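# Pass the ball along gutters into another arm's box

## Task

Get the ball out of the gutter it starts in and into the roofed box, which is open on one side and sits at a different arm than the ball, finishing with all arms released and withdrawn. The box must not be moved, raised, rotated or tilted beyond a small amount. The ball may be poured from one gutter to another and then into the box, but while no robot is carrying it, it must never drop more than slightly below the height of the table tops. A gutter only holds the ball while its open end is higher; tilt it the other way (handle pointing straight up) and the ball rolls out. Arm bases in metres, with heading in degrees counter-clockwise from +x: arm1 at x=-1.71 y=+0.31 z=+0.92 heading -13; arm2 at x=+0.00 y=-0.02 z=+0.95 heading -89; arm3 at x=+1.71 y=+0.44 z=+0.93 heading -165. The ball must stay in the box without any robot holding it there. Nothing may be knocked over or pushed out of the work area.

## Robot and tools

Setup. Three identical i2rt Big YAM arms, arm1, arm2 and arm3, each with six revolute joints, a two-finger gripper and a wrist camera. With joints 1 and 6 at zero and the hand level and pointing ahead, the wrist camera rides on top of the hand looking toward the fingertips. Reach is roughly 1.0 m from the joint 1 axis. Fixed room cameras: cam_end_1, cam_end_2, cam_gap_1, cam_gap_2, cam_side, cam_top; wrist cameras are arm1_cam_wrist, arm2_cam_wrist, arm3_cam_wrist.

Frame. One shared scene frame, origin on the floor, +z up. The point named hand lies halfway between the fingertips; its z axis runs along the fingers, and the fingers open and close along its y axis. Bases are at the positions given in the task.

execute_actions. Argument actions is a list holding either zero or one action. An action is an object keyed by robot name (arm1, arm2, arm3); any subset of arms may appear. Each arm entry has a single key, joints, an object of absolute joint targets (not offsets) named individually; any subset may be given, and all listed motions begin together but may finish at different moments. Names, units, ranges and done-tolerances:
joint1_rad -2.879 to 2.879 (±0.045): turns the whole arm about its base, positive is counter-clockwise seen from above, 0 points the arm along its base heading.
joint2_rad 0 to 3.141 (±0.14): shoulder; 0 has the upper arm pointing back roughly horizontal, increasing raises it and then brings it forward.
joint3_rad 0 to 3.019 (±0.09): elbow; 0 is fully folded, larger opens it.
joint4_rad -1.692 to 1.57 (±0.055): hand pitch, positive tips the fingers up.
joint5_rad -1.57 to 1.57 (±0.03): hand yaw, positive toward the arm's right.
joint6_rad -2.094 to 2.094 (±0.035): hand roll, positive clockwise viewed from behind the hand.
gripper_m 0 to 0.093 (±0.003): fingertip gap in metres; each pad pushes up to roughly 50 to 62 N.
Example: {"arm1": {"joints": {"gripper_m": 0.05}}, "arm2": {"joints": {"joint1_rad": 0.3}}}. An action runs at most 15 s. An unknown key or out-of-range number rejects the entire call and nothing moves. Joints or arms left out keep striving for whatever target they had. Joints move at differing speeds, so the hand can sweep a wide arc between postures. A very small change from the current reading may produce no motion.
Optional cameras: a list of camera names, or "all"; omitted or null gives every camera, [] gives none. An empty actions list only reports state and pictures; the pictures line lists cameras in image order.

wait: seconds from 0 to 10; commands nothing and returns the same report as an empty action.
zoom_image: camera plus region [x0, y0, x1, y1] in pixels from the top-left, at most 504 by 504, on that camera's most recent full image.
read_manual: section "licences" returns licence text only; it does not move anything.
finished_scene: scene number; ends the current scene irreversibly and reports success. Only call it once the ball rests in the box and the arms have let go and backed away.

Reading results. joint_status tells how each commanded motion of the last accepted action ended. off_target: stopped short and may still be pushing. contact_stop or time_out: the joint gives up its old target and holds where it stopped, though after time_out a joint may keep a target within 0.375, 0.375, 0.113, 0.225, 0.075, 0.3 rad (joints 1 to 6) of its position and keep pushing; on_its_own lists such joints and what was not commanded this call, where "held at" is the held target, not the actual position. To relieve a push, command the reported position. "joint command not followed" (often with a cause line) means a built-in check, which keeps arms clear of themselves and each other, blocked that arm's joint targets; its gripper target still runs, and the blocked targets may be retried with later actions until they become feasible or are replaced. That check ignores fingers, gripper housings and wrist cameras and can react too late. If a result reports a stop, the remaining motion calls in that same reply are skipped.

Heat. Holding loads or pushing warms motors. A MOTOR HOT line appears from 85 °C; at 100 °C the arm's motors and gripper go limp and it falls, shown as an OVER-TEMPERATURE FAULT, and unfinished keys read limit_stop_at_motor_heat; resend the target afterwards. The simulation keeps running while you compose a reply, with the robot holding the last command, so avoid lingering in loaded or straining postures.

Avoid. The arms never stop just because they touch something and can push hard; a forceful squeeze between two arms fails the run, and heavy collisions can too. Nothing reports arm-to-arm contact, so watch the images. Don't disturb the box, don't let the ball fall toward or below table level when free, don't knock objects out of the work area, and avoid drops, slips and slams. Loose objects may occasionally get a brief push from outside. Tilt gutters so the open end stays up while carrying, and lower the open end only to pour.

Each tool is called as name(argument=value, ...) on one line, values as JSON.

## Session

execute_actions(actions=[])

Scene clock: 0.00 s.
arm1.joint_positions: joint1_rad=-0.839 joint2_rad=+0.301 joint3_rad=+1.522 joint4_rad=-1.328 joint5_rad=+0.021 joint6_rad=+0.228 gripper_m=+0.094
arm1.joint_status: not commanded
arm1.hand: x=-1.7004 y=+0.2537 z=+1.5603 quat_wxyz=(-0.609, -0.459, -0.586, +0.274) (m; scene frame)
arm2.joint_positions: joint1_rad=-0.043 joint2_rad=+0.579 joint3_rad=+1.652 joint4_rad=-1.590 joint5_rad=+0.233 joint6_rad=+0.082 gripper_m=+0.094
arm2.joint_status: not commanded
arm2.hand: x=-0.0355 y=-0.1513 z=+1.5626 quat_wxyz=(-0.292, -0.675, -0.528, +0.424) (m; scene frame)
arm3.joint_positions: joint1_rad=-0.250 joint2_rad=+0.312 joint3_rad=+1.662 joint4_rad=-1.171 joint5_rad=-0.083 joint6_rad=-0.572 gripper_m=+0.095
arm3.joint_status: not commanded
arm3.hand: x=+1.7150 y=+0.4269 z=+1.6563 quat_wxyz=(+0.189, -0.600, -0.216, +0.747) (m; scene frame)
pictures: arm1_cam_wrist, arm2_cam_wrist, arm3_cam_wrist, cam_end_1, cam_end_2, cam_gap_1, cam_gap_2, cam_side, cam_top
Images, in order (width x height): arm1_cam_wrist 616x616, arm2_cam_wrist 616x616, arm3_cam_wrist 616x616, cam_end_1 896x504, cam_end_2 896x504, cam_gap_1 896x504, cam_gap_2 896x504, cam_side 896x504, cam_top 896x504.

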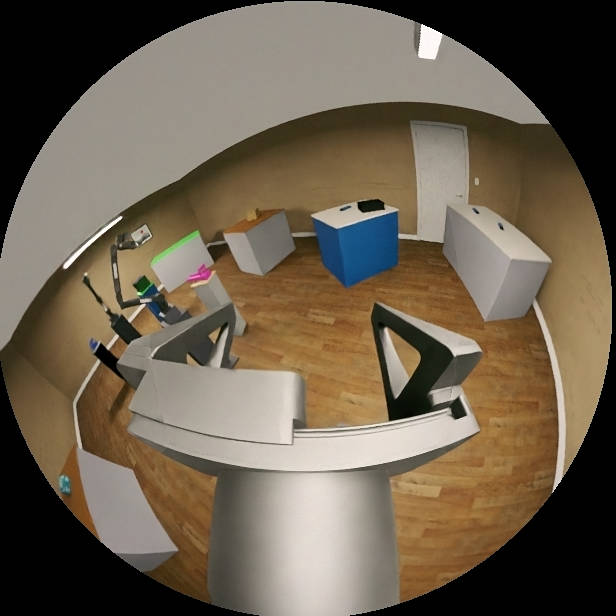

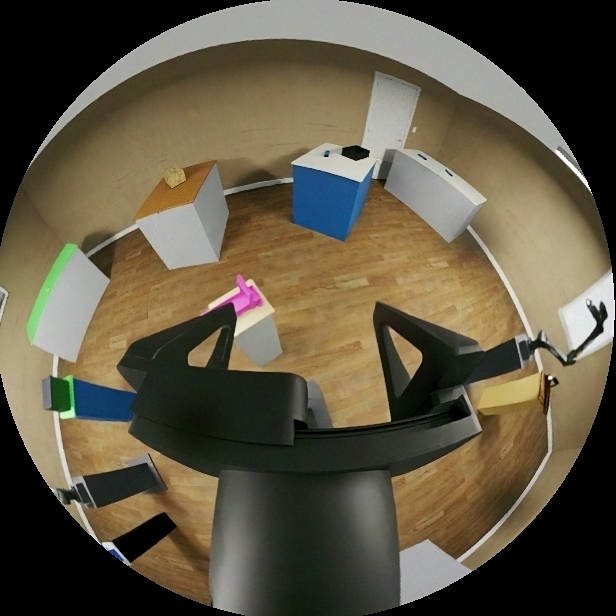

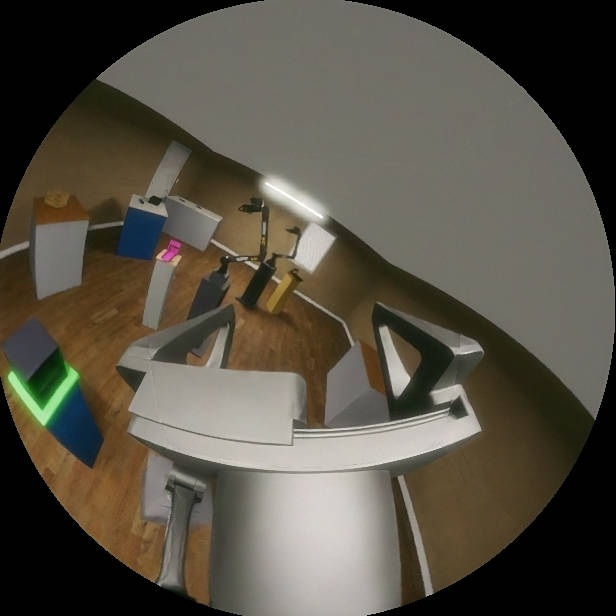

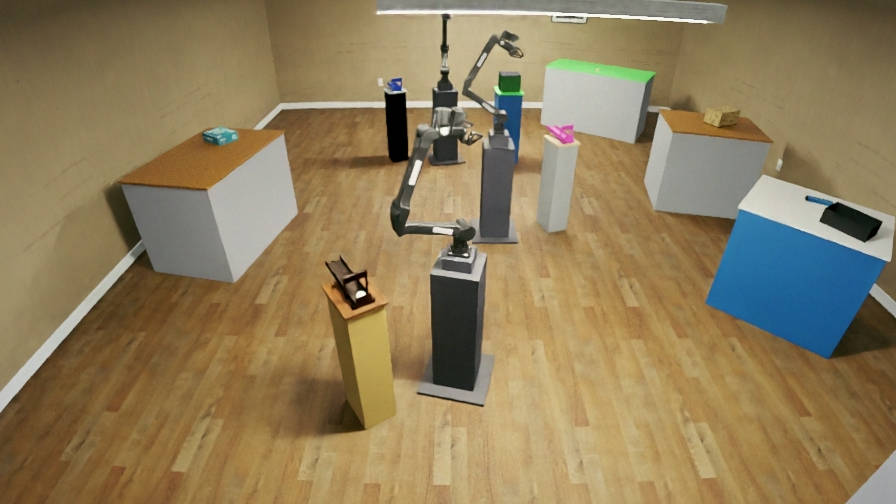

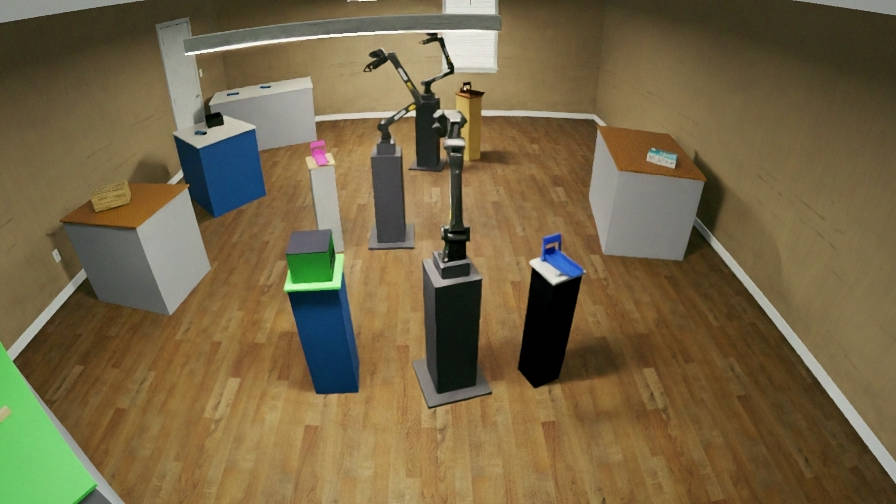

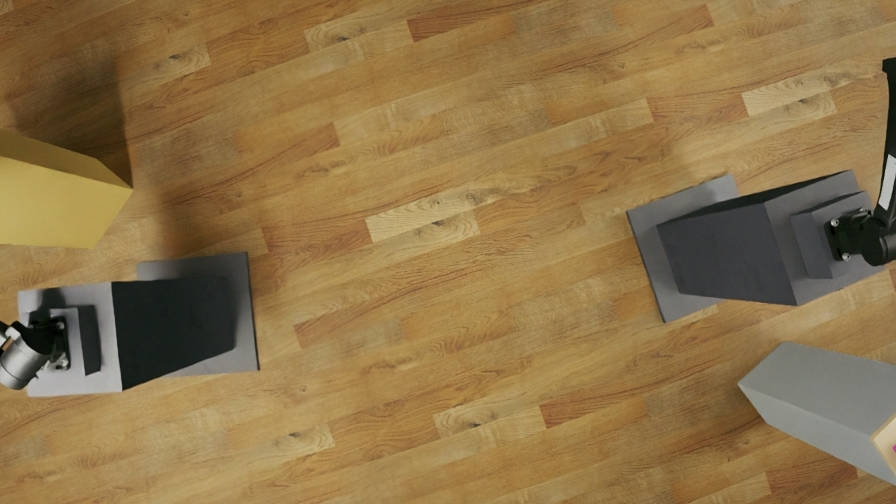

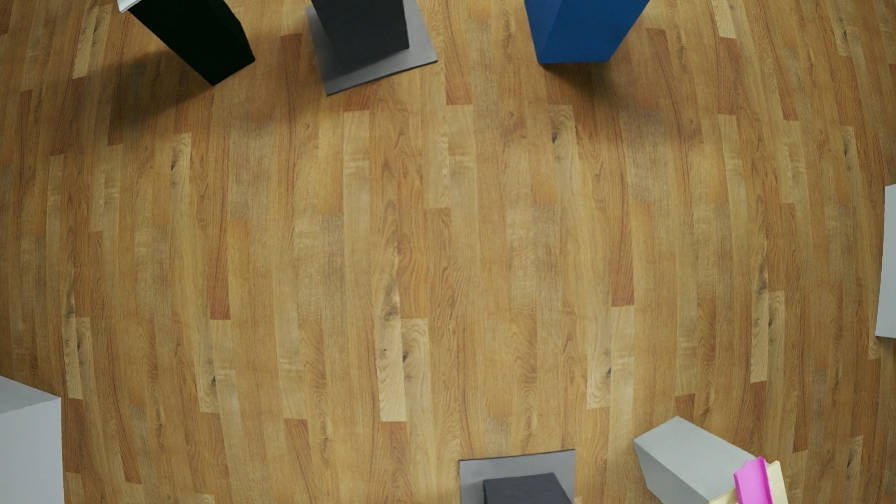

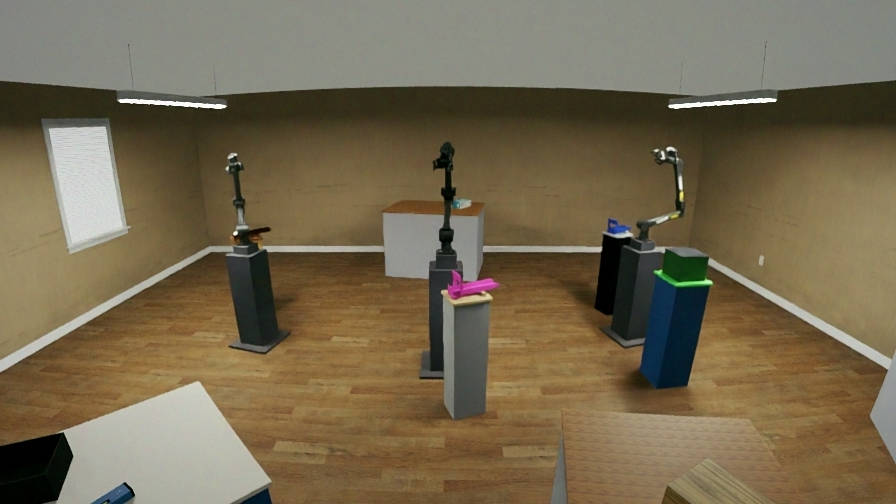

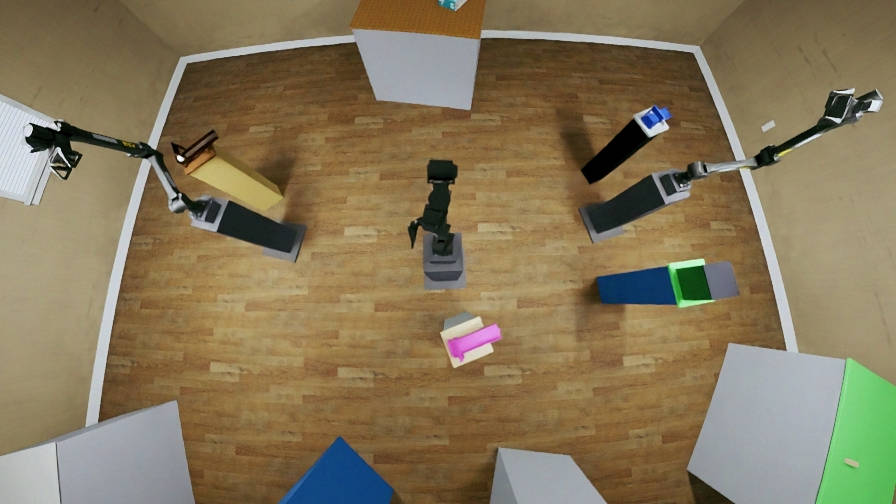

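zoom_image(camera="cam_end_1", region=[290, 230, 430, 330])

zoom_image(camera="cam_end_2", region=[260, 210, 620, 310])

zoom_image(camera="cam_side", region=[420, 250, 520, 320])

Region (290, 230, 430, 330) of cam_end_1's 896x504 image, scaled by 3.600, with more detail than that image has; it fills the top 360 rows of this view, and the rest is white.

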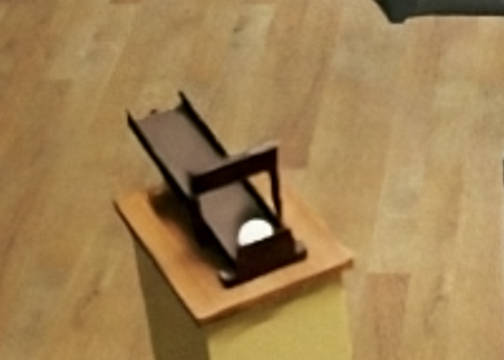

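Region (260, 210, 620, 310) of cam_end_2's 896x504 image, scaled by 1.400, with more detail than that image has.

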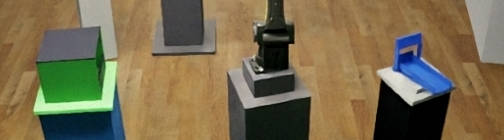

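Region (420, 250, 520, 320) of cam_side's 896x504 image, scaled by 5.040, with more detail than that image has; it fills the top 353 rows of this view, and the rest is white.

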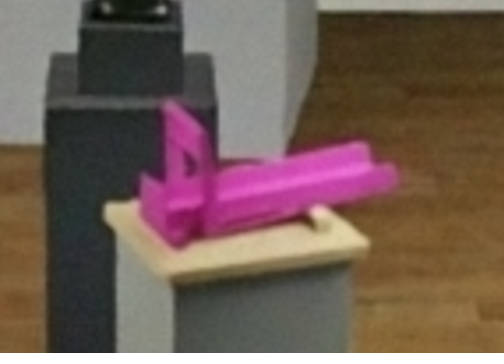

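execute_actions(actions=[{"arm1":{"joints":{"joint1_rad":2.23,"joint2_rad":1.52,"joint3_rad":1.7,"joint4_rad":-1.69,"joint5_rad":0,"joint6_rad":0}},"arm2":{"joints":{"joint1_rad":0.1,"joint2_rad":1.7,"joint3_rad":1.85,"joint4_rad":-1.69,"joint5_rad":0,"joint6_rad":0}},"arm3":{"joints":{"joint1_rad":-1.57,"joint2_rad":1.52,"joint3_rad":1.7,"joint4_rad":-1.69,"joint5_rad":0,"joint6_rad":0}}}], cameras=["arm1_cam_wrist","arm2_cam_wrist","arm3_cam_wrist","cam_top"])

Scene clock: 3.07 s.
arm1.joint_positions: joint1_rad=+2.231 joint2_rad=+1.523 joint3_rad=+1.685 joint4_rad=-1.676 joint5_rad=-0.001 joint6_rad=+0.006 gripper_m=+0.094
arm1.joint_status: all done
arm1.hand: x=-1.9119 y=+0.7276 z=+1.2493 quat_wxyz=(-0.022, +0.840, -0.542, -0.021) (m; scene frame)
arm2.joint_positions: joint1_rad=+0.094 joint2_rad=+1.728 joint3_rad=+1.828 joint4_rad=-1.675 joint5_rad=+0.002 joint6_rad=+0.016 gripper_m=+0.094
arm2.joint_status: all done
arm2.hand: x=+0.0590 y=-0.5458 z=+1.2397 quat_wxyz=(+0.005, -0.675, -0.738, +0.008) (m; scene frame)
arm3.joint_positions: joint1_rad=-1.579 joint2_rad=+1.534 joint3_rad=+1.673 joint4_rad=-1.675 joint5_rad=-0.002 joint6_rad=-0.010 gripper_m=+0.095
arm3.joint_status: all done
joint sent to its limit — the command would take arm3.joint4_rad past its lower limit, so that joint was sent only as far as its limit.
arm3.hand: x=+1.6015 y=+0.8907 z=+1.2510 quat_wxyz=(+0.009, -0.794, +0.607, +0.020) (m; scene frame)
pictures: arm1_cam_wrist, arm2_cam_wrist, arm3_cam_wrist, cam_top
Images, in order (width x height): arm1_cam_wrist 616x616, arm2_cam_wrist 616x616, arm3_cam_wrist 616x616, cam_top 896x504.

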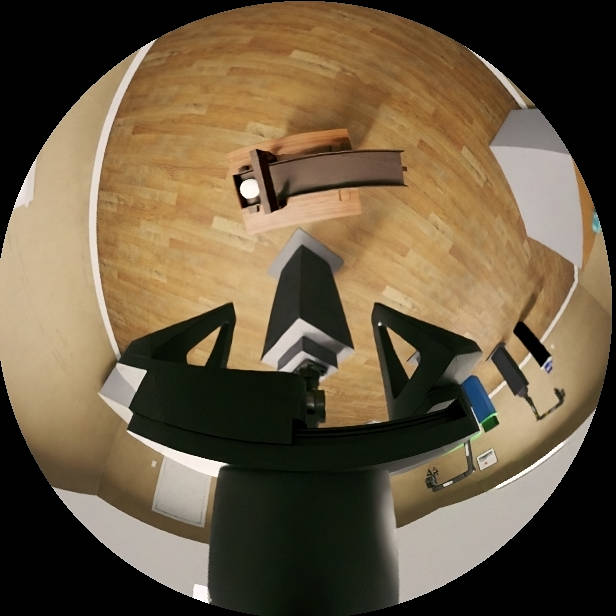

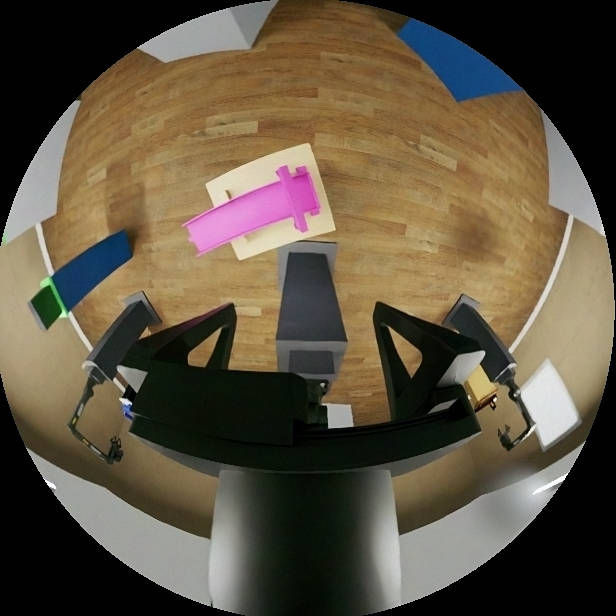

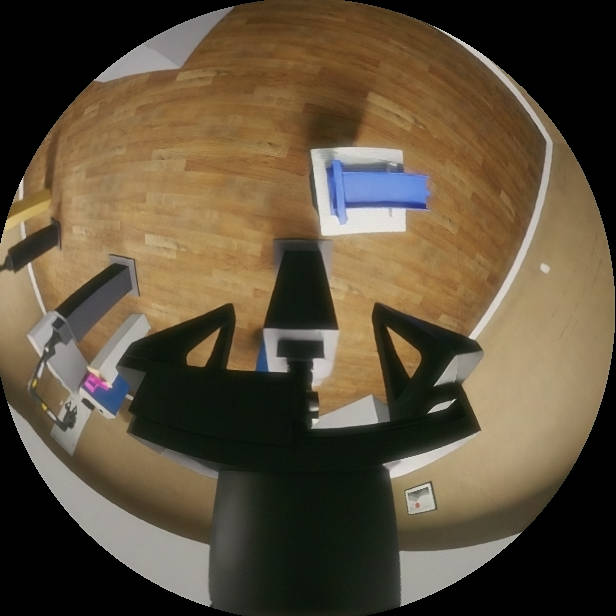

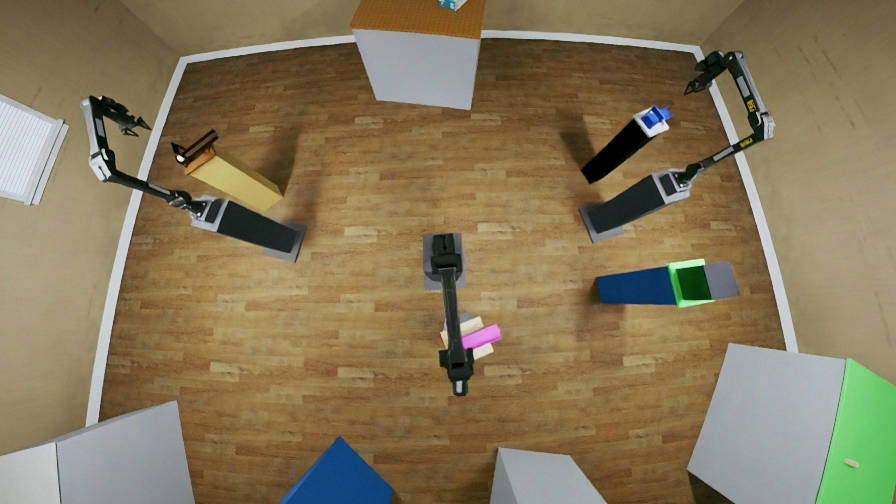

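execute_actions(actions=[{"arm1":{"joints":{"joint1_rad":2.43,"joint2_rad":1.76,"joint3_rad":1.54,"joint4_rad":-1.35,"joint5_rad":0.2}},"arm2":{"joints":{"joint1_rad":0.07,"joint2_rad":1.96,"joint3_rad":1.76,"joint4_rad":-1.37,"joint5_rad":-0.2,"joint6_rad":-0.3}},"arm3":{"joints":{"joint1_rad":-1.59,"joint2_rad":1.76,"joint3_rad":1.54,"joint4_rad":-1.35,"joint5_rad":0.2}}}], cameras=["arm1_cam_wrist","arm2_cam_wrist","arm3_cam_wrist","cam_end_1","cam_end_2","cam_side"])

Scene clock: 4.73 s.
arm1.joint_positions: joint1_rad=+2.441 joint2_rad=+1.749 joint3_rad=+1.524 joint4_rad=-1.364 joint5_rad=+0.198 joint6_rad=+0.006 gripper_m=+0.094
arm1.joint_status: all done
arm1.hand: x=-2.0025 y=+0.7491 z=+1.0835 quat_wxyz=(-0.091, +0.888, -0.448, +0.057) (m; scene frame)
arm2.joint_positions: joint1_rad=+0.076 joint2_rad=+1.991 joint3_rad=+1.744 joint4_rad=-1.385 joint5_rad=-0.198 joint6_rad=-0.283 gripper_m=+0.094
arm2.joint_status: all done
arm2.hand: x=+0.0870 y=-0.6111 z=+1.0661 quat_wxyz=(-0.053, -0.564, -0.820, -0.079) (m; scene frame)
arm3.joint_positions: joint1_rad=-1.581 joint2_rad=+1.765 joint3_rad=+1.513 joint4_rad=-1.363 joint5_rad=+0.196 joint6_rad=-0.009 gripper_m=+0.095
arm3.joint_status: all done
arm3.hand: x=+1.6190 y=+0.9566 z=+1.0838 quat_wxyz=(+0.062, -0.791, +0.604, -0.072) (m; scene frame)
pictures: arm1_cam_wrist, arm2_cam_wrist, arm3_cam_wrist, cam_end_1, cam_end_2, cam_side
Images, in order (width x height): arm1_cam_wrist 616x616, arm2_cam_wrist 616x616, arm3_cam_wrist 616x616, cam_end_1 896x504, cam_end_2 896x504, cam_side 896x504.

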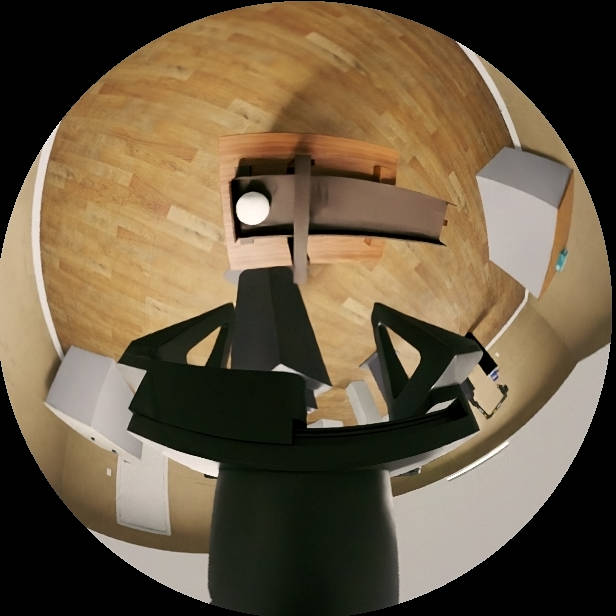

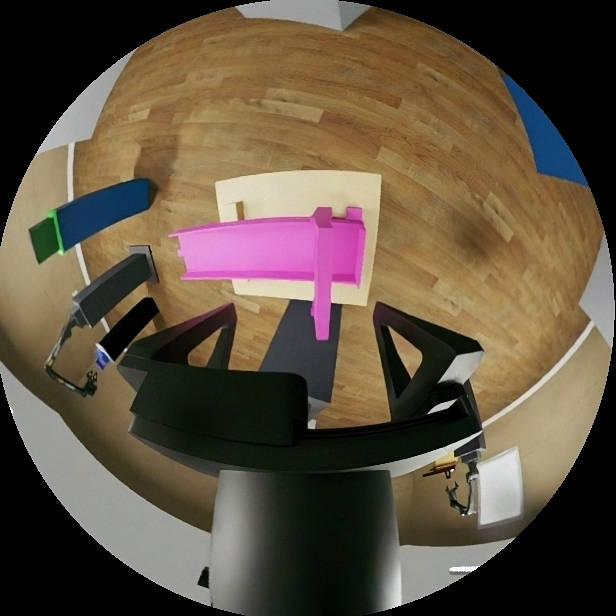

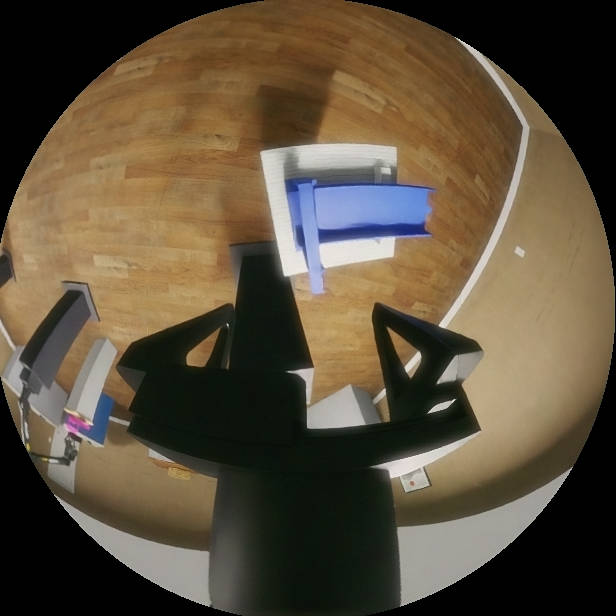

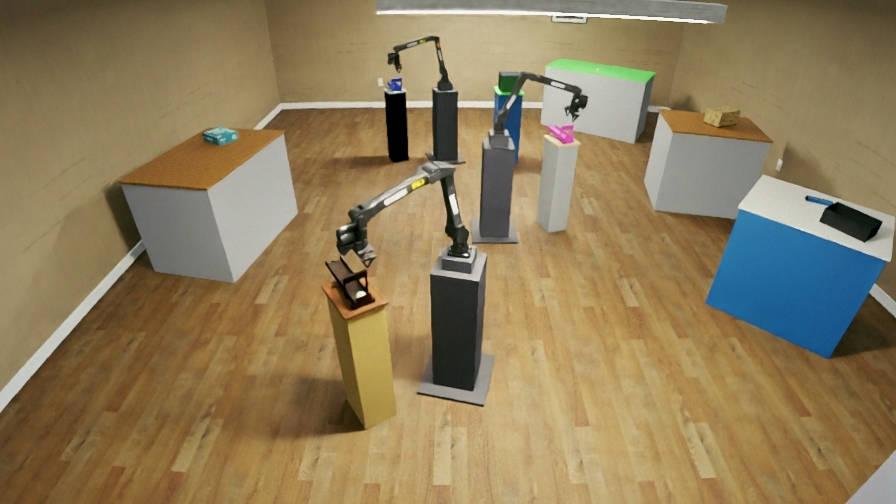

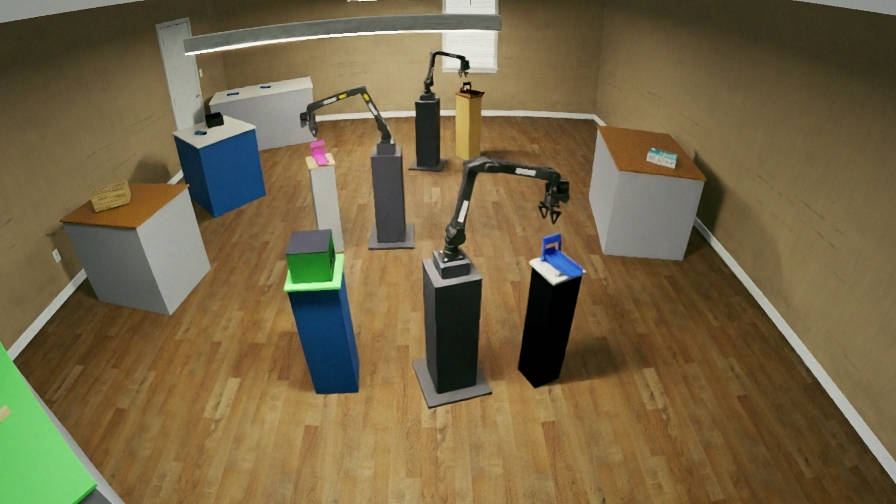

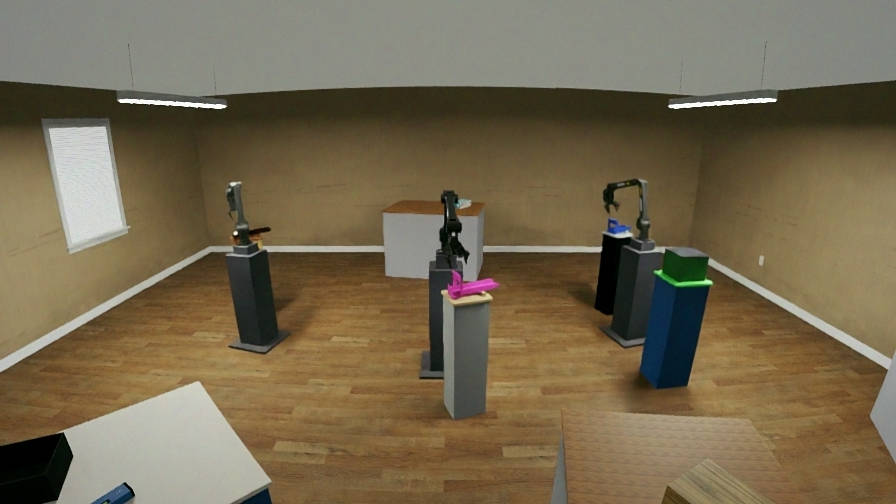

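execute_actions(actions=[{"arm1":{"joints":{"joint1_rad":2.41,"joint2_rad":1.93,"joint3_rad":1.56,"joint4_rad":-1.19}},"arm2":{"joints":{"joint2_rad":2.02,"joint3_rad":1.62,"joint4_rad":-1.14}},"arm3":{"joints":{"joint1_rad":-1.63,"joint2_rad":1.9,"joint3_rad":1.49,"joint4_rad":-1.15}}}], cameras=["arm1_cam_wrist","arm2_cam_wrist","arm3_cam_wrist","cam_end_1","cam_end_2","cam_side"])

Scene clock: 6.13 s.
arm1.joint_positions: joint1_rad=+2.418 joint2_rad=+1.931 joint3_rad=+1.530 joint4_rad=-1.204 joint5_rad=+0.199 joint6_rad=+0.006 gripper_m=+0.094
arm1.joint_status: all done
arm1.hand: x=-2.0133 y=+0.7878 z=+0.9899 quat_wxyz=(-0.088, +0.883, -0.457, +0.064) (m; scene frame)
arm2.joint_positions: joint1_rad=+0.076 joint2_rad=+2.024 joint3_rad=+1.617 joint4_rad=-1.157 joint5_rad=-0.198 joint6_rad=-0.284 gripper_m=+0.094
arm2.joint_status: all done
arm2.hand: x=+0.0868 y=-0.6192 z=+1.0012 quat_wxyz=(-0.075, -0.561, -0.823, -0.053) (m; scene frame)
arm3.joint_positions: joint1_rad=-1.631 joint2_rad=+1.918 joint3_rad=+1.474 joint4_rad=-1.164 joint5_rad=+0.197 joint6_rad=-0.009 gripper_m=+0.095
arm3.joint_status: all done
arm3.hand: x=+1.6380 y=+0.9903 z=+0.9895 quat_wxyz=(+0.063, -0.775, +0.624, -0.071) (m; scene frame)
pictures: arm1_cam_wrist, arm2_cam_wrist, arm3_cam_wrist, cam_end_1, cam_end_2, cam_side
Images, in order (width x height): arm1_cam_wrist 616x616, arm2_cam_wrist 616x616, arm3_cam_wrist 616x616, cam_end_1 896x504, cam_end_2 896x504, cam_side 896x504.

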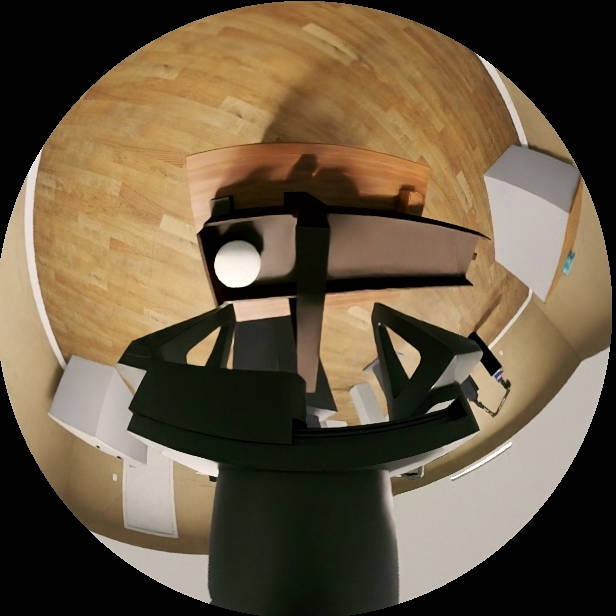

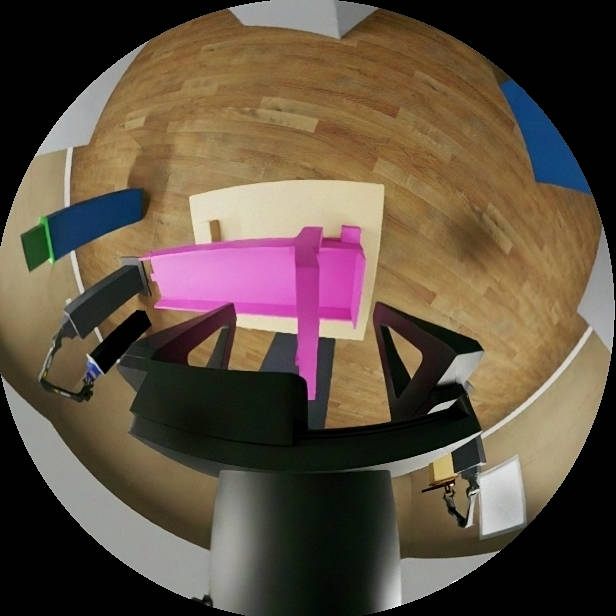

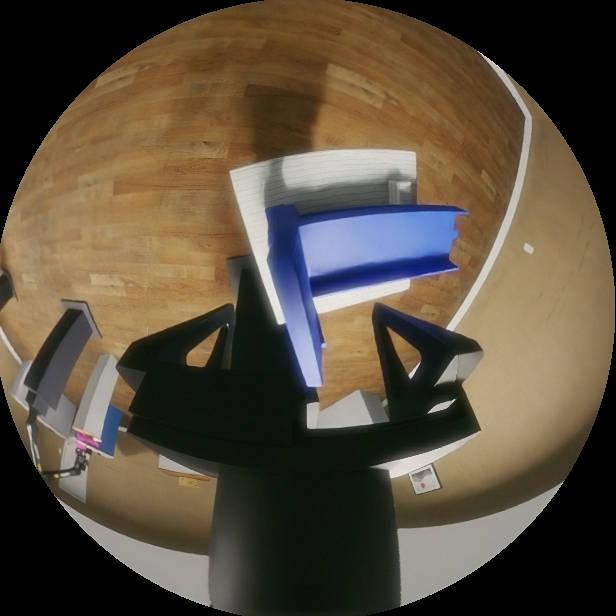

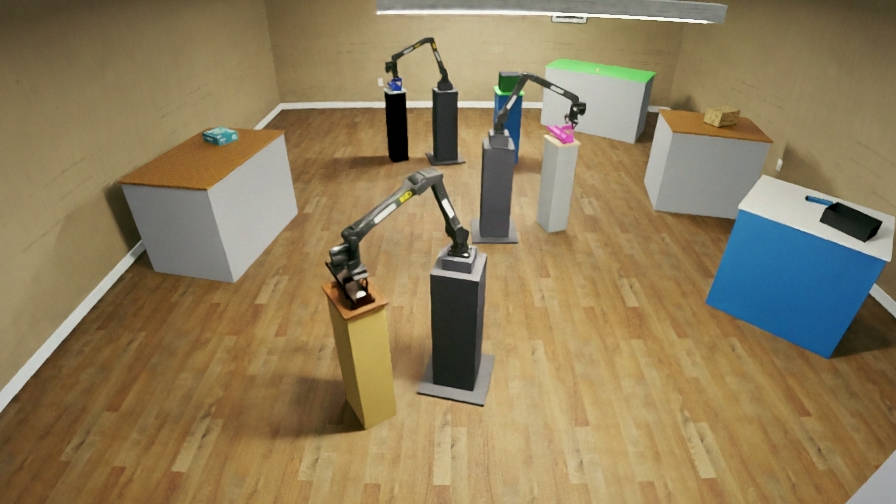

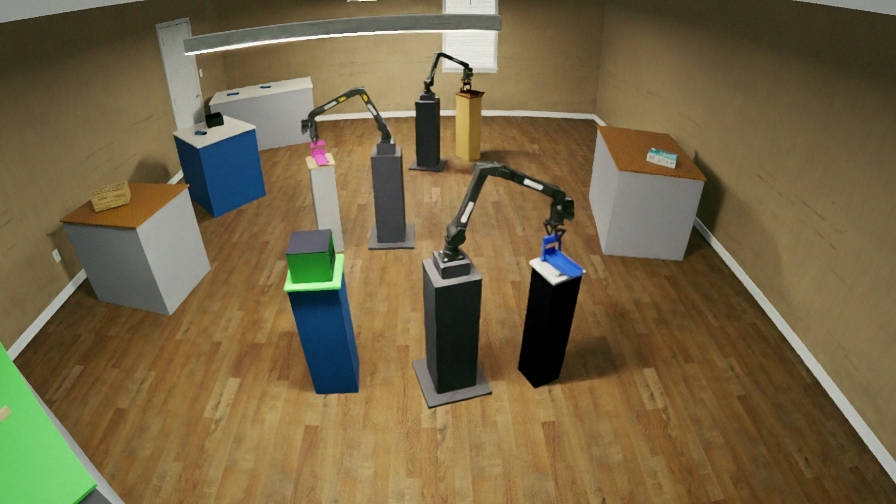

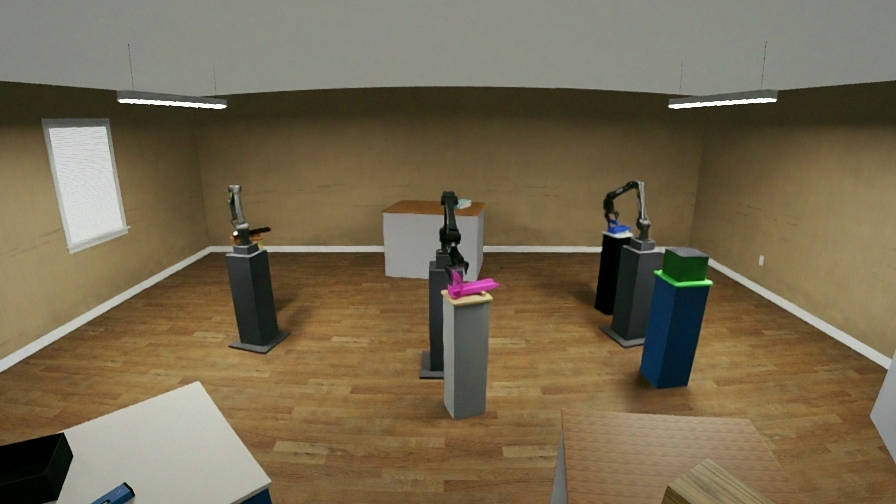

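execute_actions(actions=[{"arm1":{"joints":{"joint3_rad":1.49,"joint4_rad":-1.12}},"arm2":{"joints":{"joint3_rad":1.52,"joint4_rad":-1.05}},"arm3":{"joints":{"joint3_rad":1.42,"joint4_rad":-1.08,"joint6_rad":-0.15}}}], cameras=[])

execute_actions(actions=[{"arm1":{"joints":{"gripper_m":0}},"arm2":{"joints":{"gripper_m":0}},"arm3":{"joints":{"gripper_m":0}}}], cameras=["arm1_cam_wrist","arm2_cam_wrist","arm3_cam_wrist"])

Scene clock: 7.40 s.
arm1.joint_positions: joint1_rad=+2.418 joint2_rad=+1.928 joint3_rad=+1.496 joint4_rad=-1.135 joint5_rad=+0.199 joint6_rad=+0.006 gripper_m=+0.094
arm1.joint_status: all done
arm1.hand: x=-2.0150 y=+0.7905 z=+0.9792 quat_wxyz=(-0.096, +0.882, -0.459, +0.048) (m; scene frame)
arm2.joint_positions: joint1_rad=+0.076 joint2_rad=+2.024 joint3_rad=+1.516 joint4_rad=-1.067 joint5_rad=-0.198 joint6_rad=-0.284 gripper_m=+0.094
arm2.joint_status: all done
arm2.hand: x=+0.0846 y=-0.5995 z=+0.9661 quat_wxyz=(-0.071, -0.562, -0.822, -0.057) (m; scene frame)
arm3.joint_positions: joint1_rad=-1.631 joint2_rad=+1.912 joint3_rad=+1.412 joint4_rad=-1.095 joint5_rad=+0.197 joint6_rad=-0.140 gripper_m=+0.095
arm3.joint_status: all done
arm3.hand: x=+1.6395 y=+0.9822 z=+0.9713 quat_wxyz=(+0.063, -0.814, +0.573, -0.070) (m; scene frame)
pictures: none
No camera images: the call's "cameras" was empty. Leave "cameras" out to get every camera's image.

Scene clock: 8.17 s.
arm1.joint_positions: joint1_rad=+2.418 joint2_rad=+1.928 joint3_rad=+1.496 joint4_rad=-1.135 joint5_rad=+0.203 joint6_rad=+0.006 gripper_m=+0.011
arm1.joint_status: gripper_m off_target (ended at +0.011, target +0.000)
arm1.hand: x=-2.0143 y=+0.7911 z=+0.9794 quat_wxyz=(-0.098, +0.882, -0.459, +0.049) (m; scene frame)
arm2.joint_positions: joint1_rad=+0.075 joint2_rad=+2.024 joint3_rad=+1.516 joint4_rad=-1.067 joint5_rad=-0.205 joint6_rad=-0.287 gripper_m=+0.011
arm2.joint_status: gripper_m off_target (ended at +0.011, target +0.000)
arm2.hand: x=+0.0852 y=-0.5995 z=+0.9664 quat_wxyz=(-0.074, -0.561, -0.823, -0.059) (m; scene frame)
arm3.joint_positions: joint1_rad=-1.631 joint2_rad=+1.907 joint3_rad=+1.412 joint4_rad=-1.093 joint5_rad=+0.209 joint6_rad=-0.143 gripper_m=+0.012
arm3.joint_status: gripper_m off_target (ended at +0.012, target +0.000)
arm3.hand: x=+1.6414 y=+0.9835 z=+0.9745 quat_wxyz=(+0.069, -0.815, +0.571, -0.072) (m; scene frame)
pictures: arm1_cam_wrist, arm2_cam_wrist, arm3_cam_wrist
Images, in order (width x height): arm1_cam_wrist 616x616, arm2_cam_wrist 616x616, arm3_cam_wrist 616x616.

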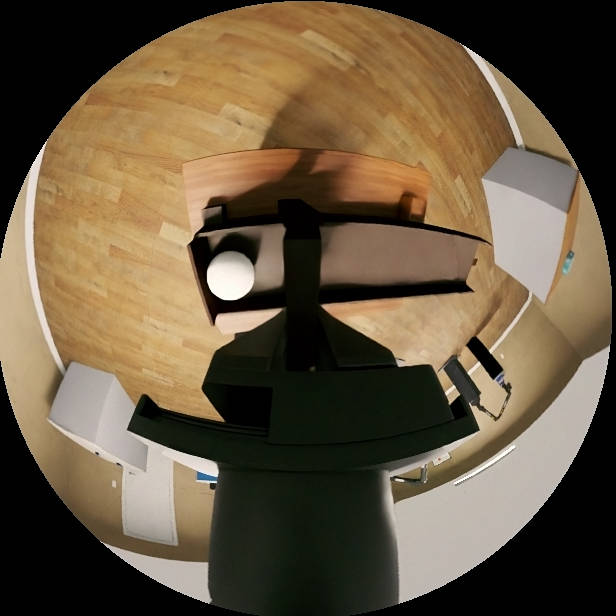

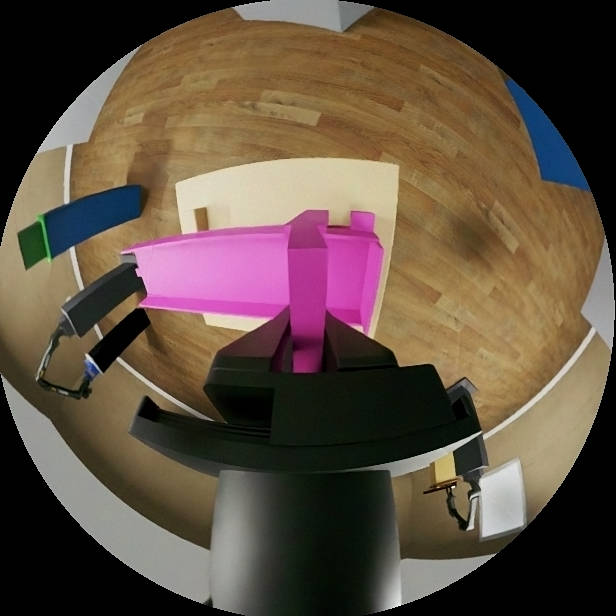

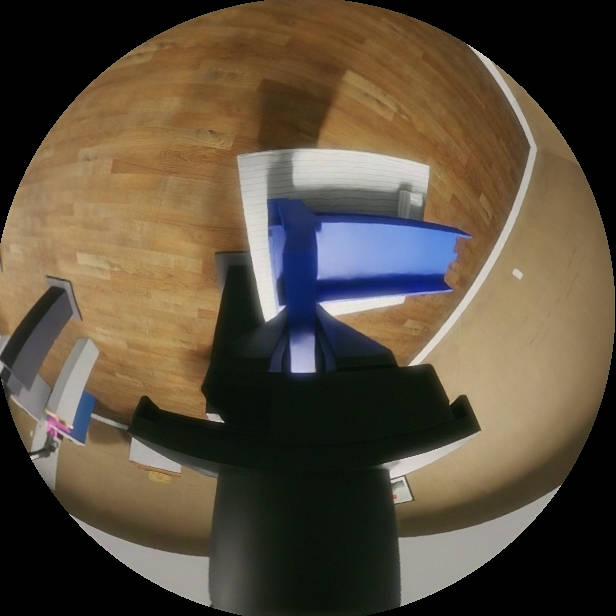

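execute_actions(actions=[{"arm1":{"joints":{"joint2_rad":1.7,"joint3_rad":1.6,"joint4_rad":-1.0,"joint5_rad":0.4}},"arm2":{"joints":{"joint2_rad":1.7,"joint3_rad":1.6,"joint4_rad":-1.0}},"arm3":{"joints":{"joint2_rad":1.7,"joint3_rad":1.6,"joint4_rad":-1.0}}}], cameras=[])

execute_actions(actions=[{"arm1":{"joints":{"joint6_rad":-1.57}},"arm2":{"joints":{"joint6_rad":1.57,"joint5_rad":0,"joint1_rad":-1.78}},"arm3":{"joints":{"joint6_rad":-1.57,"joint5_rad":0,"joint1_rad":0}}}], cameras=[])

execute_actions(actions=[{"arm1":{"joints":{"joint5_rad":0,"joint4_rad":-0.9}}}], cameras=["arm1_cam_wrist","cam_end_1","cam_side"])

Scene clock: 9.90 s.
arm1.joint_positions: joint1_rad=+2.418 joint2_rad=+1.704 joint3_rad=+1.567 joint4_rad=-1.017 joint5_rad=+0.395 joint6_rad=+0.005 gripper_m=+0.011
arm1.joint_status: all done
arm1.hand: x=-2.0179 y=+0.8459 z=+1.1527 quat_wxyz=(-0.270, +0.832, -0.476, -0.089) (m; scene frame)
arm2.joint_positions: joint1_rad=+0.075 joint2_rad=+1.709 joint3_rad=+1.562 joint4_rad=-1.019 joint5_rad=-0.196 joint6_rad=-0.290 gripper_m=+0.011
arm2.joint_status: all done
arm2.hand: x=+0.0896 y=-0.6313 z=+1.1707 quat_wxyz=(-0.197, -0.530, -0.818, +0.102) (m; scene frame)
arm3.joint_positions: joint1_rad=-1.631 joint2_rad=+1.715 joint3_rad=+1.577 joint4_rad=-1.013 joint5_rad=+0.199 joint6_rad=-0.143 gripper_m=+0.012
arm3.joint_status: all done
arm3.hand: x=+1.6259 y=+1.0582 z=+1.1544 quat_wxyz=(+0.212, -0.784, +0.577, +0.090) (m; scene frame)
pictures: none
No camera images: the call's "cameras" was empty. Leave "cameras" out to get every camera's image.

Scene clock: 12.20 s.
arm1.joint_positions: joint1_rad=+2.418 joint2_rad=+1.704 joint3_rad=+1.567 joint4_rad=-1.017 joint5_rad=+0.395 joint6_rad=-1.564 gripper_m=+0.011
arm1.joint_status: all done
arm1.hand: x=-2.0180 y=+0.8459 z=+1.1527 quat_wxyz=(-0.254, +0.925, +0.250, +0.128) (m; scene frame)
arm2.joint_positions: joint1_rad=-1.788 joint2_rad=+1.722 joint3_rad=+1.562 joint4_rad=-1.013 joint5_rad=+0.002 joint6_rad=+1.553 gripper_m=+0.011
arm2.joint_status: all done
arm2.hand: x=-0.6021 y=+0.1047 z=+1.1649 quat_wxyz=(-0.130, -0.624, +0.755, +0.157) (m; scene frame)
arm3.joint_positions: joint1_rad=+0.008 joint2_rad=+1.719 joint3_rad=+1.577 joint4_rad=-1.010 joint5_rad=-0.004 joint6_rad=-1.560 gripper_m=+0.012
arm3.joint_status: all done
arm3.hand: x=+1.1171 y=+0.2763 z=+1.1499 quat_wxyz=(+0.129, -0.594, -0.776, +0.168) (m; scene frame)
pictures: none
No camera images: the call's "cameras" was empty. Leave "cameras" out to get every camera's image.

Scene clock: 13.23 s.
arm1.joint_positions: joint1_rad=+2.418 joint2_rad=+1.704 joint3_rad=+1.567 joint4_rad=-0.928 joint5_rad=+0.002 joint6_rad=-1.567 gripper_m=+0.011
arm1.joint_status: all done
arm1.hand: x=-2.0860 y=+0.8281 z=+1.1492 quat_wxyz=(-0.240, +0.923, +0.294, -0.068) (m; scene frame)
arm2.joint_positions: joint1_rad=-1.788 joint2_rad=+1.722 joint3_rad=+1.562 joint4_rad=-1.013 joint5_rad=+0.002 joint6_rad=+1.554 gripper_m=+0.011
arm2.joint_status: not commanded
arm2.hand: x=-0.6021 y=+0.1047 z=+1.1649 quat_wxyz=(-0.130, -0.623, +0.755, +0.156) (m; scene frame)
arm3.joint_positions: joint1_rad=+0.008 joint2_rad=+1.719 joint3_rad=+1.577 joint4_rad=-1.010 joint5_rad=-0.004 joint6_rad=-1.560 gripper_m=+0.012
arm3.joint_status: not commanded
arm3.hand: x=+1.1171 y=+0.2763 z=+1.1499 quat_wxyz=(+0.129, -0.594, -0.776, +0.168) (m; scene frame)
pictures: arm1_cam_wrist, cam_end_1, cam_side
Images, in order (width x height): arm1_cam_wrist 616x616, cam_end_1 896x504, cam_side 896x504.

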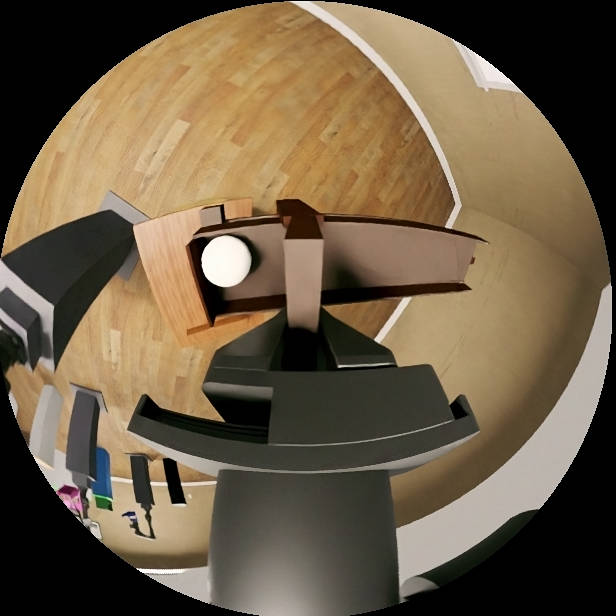

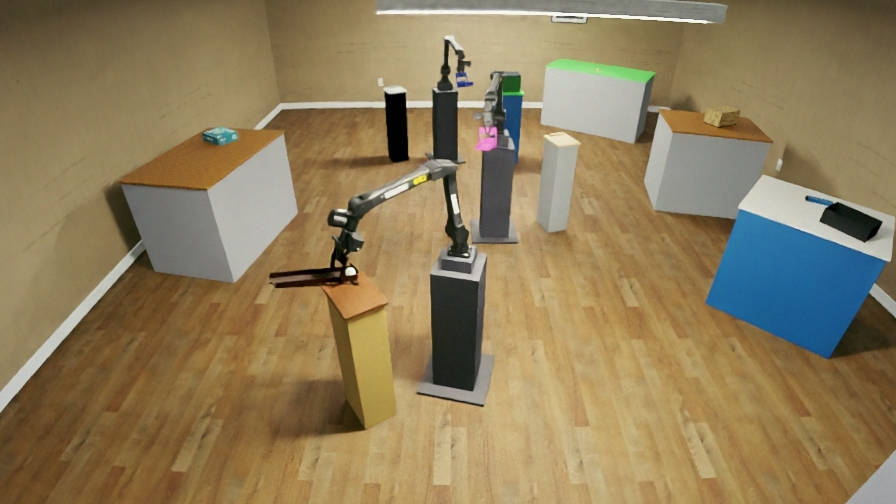

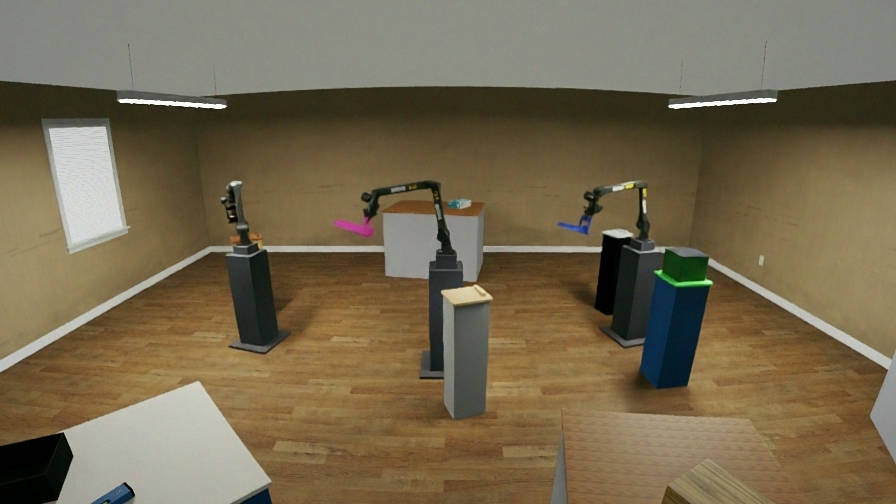

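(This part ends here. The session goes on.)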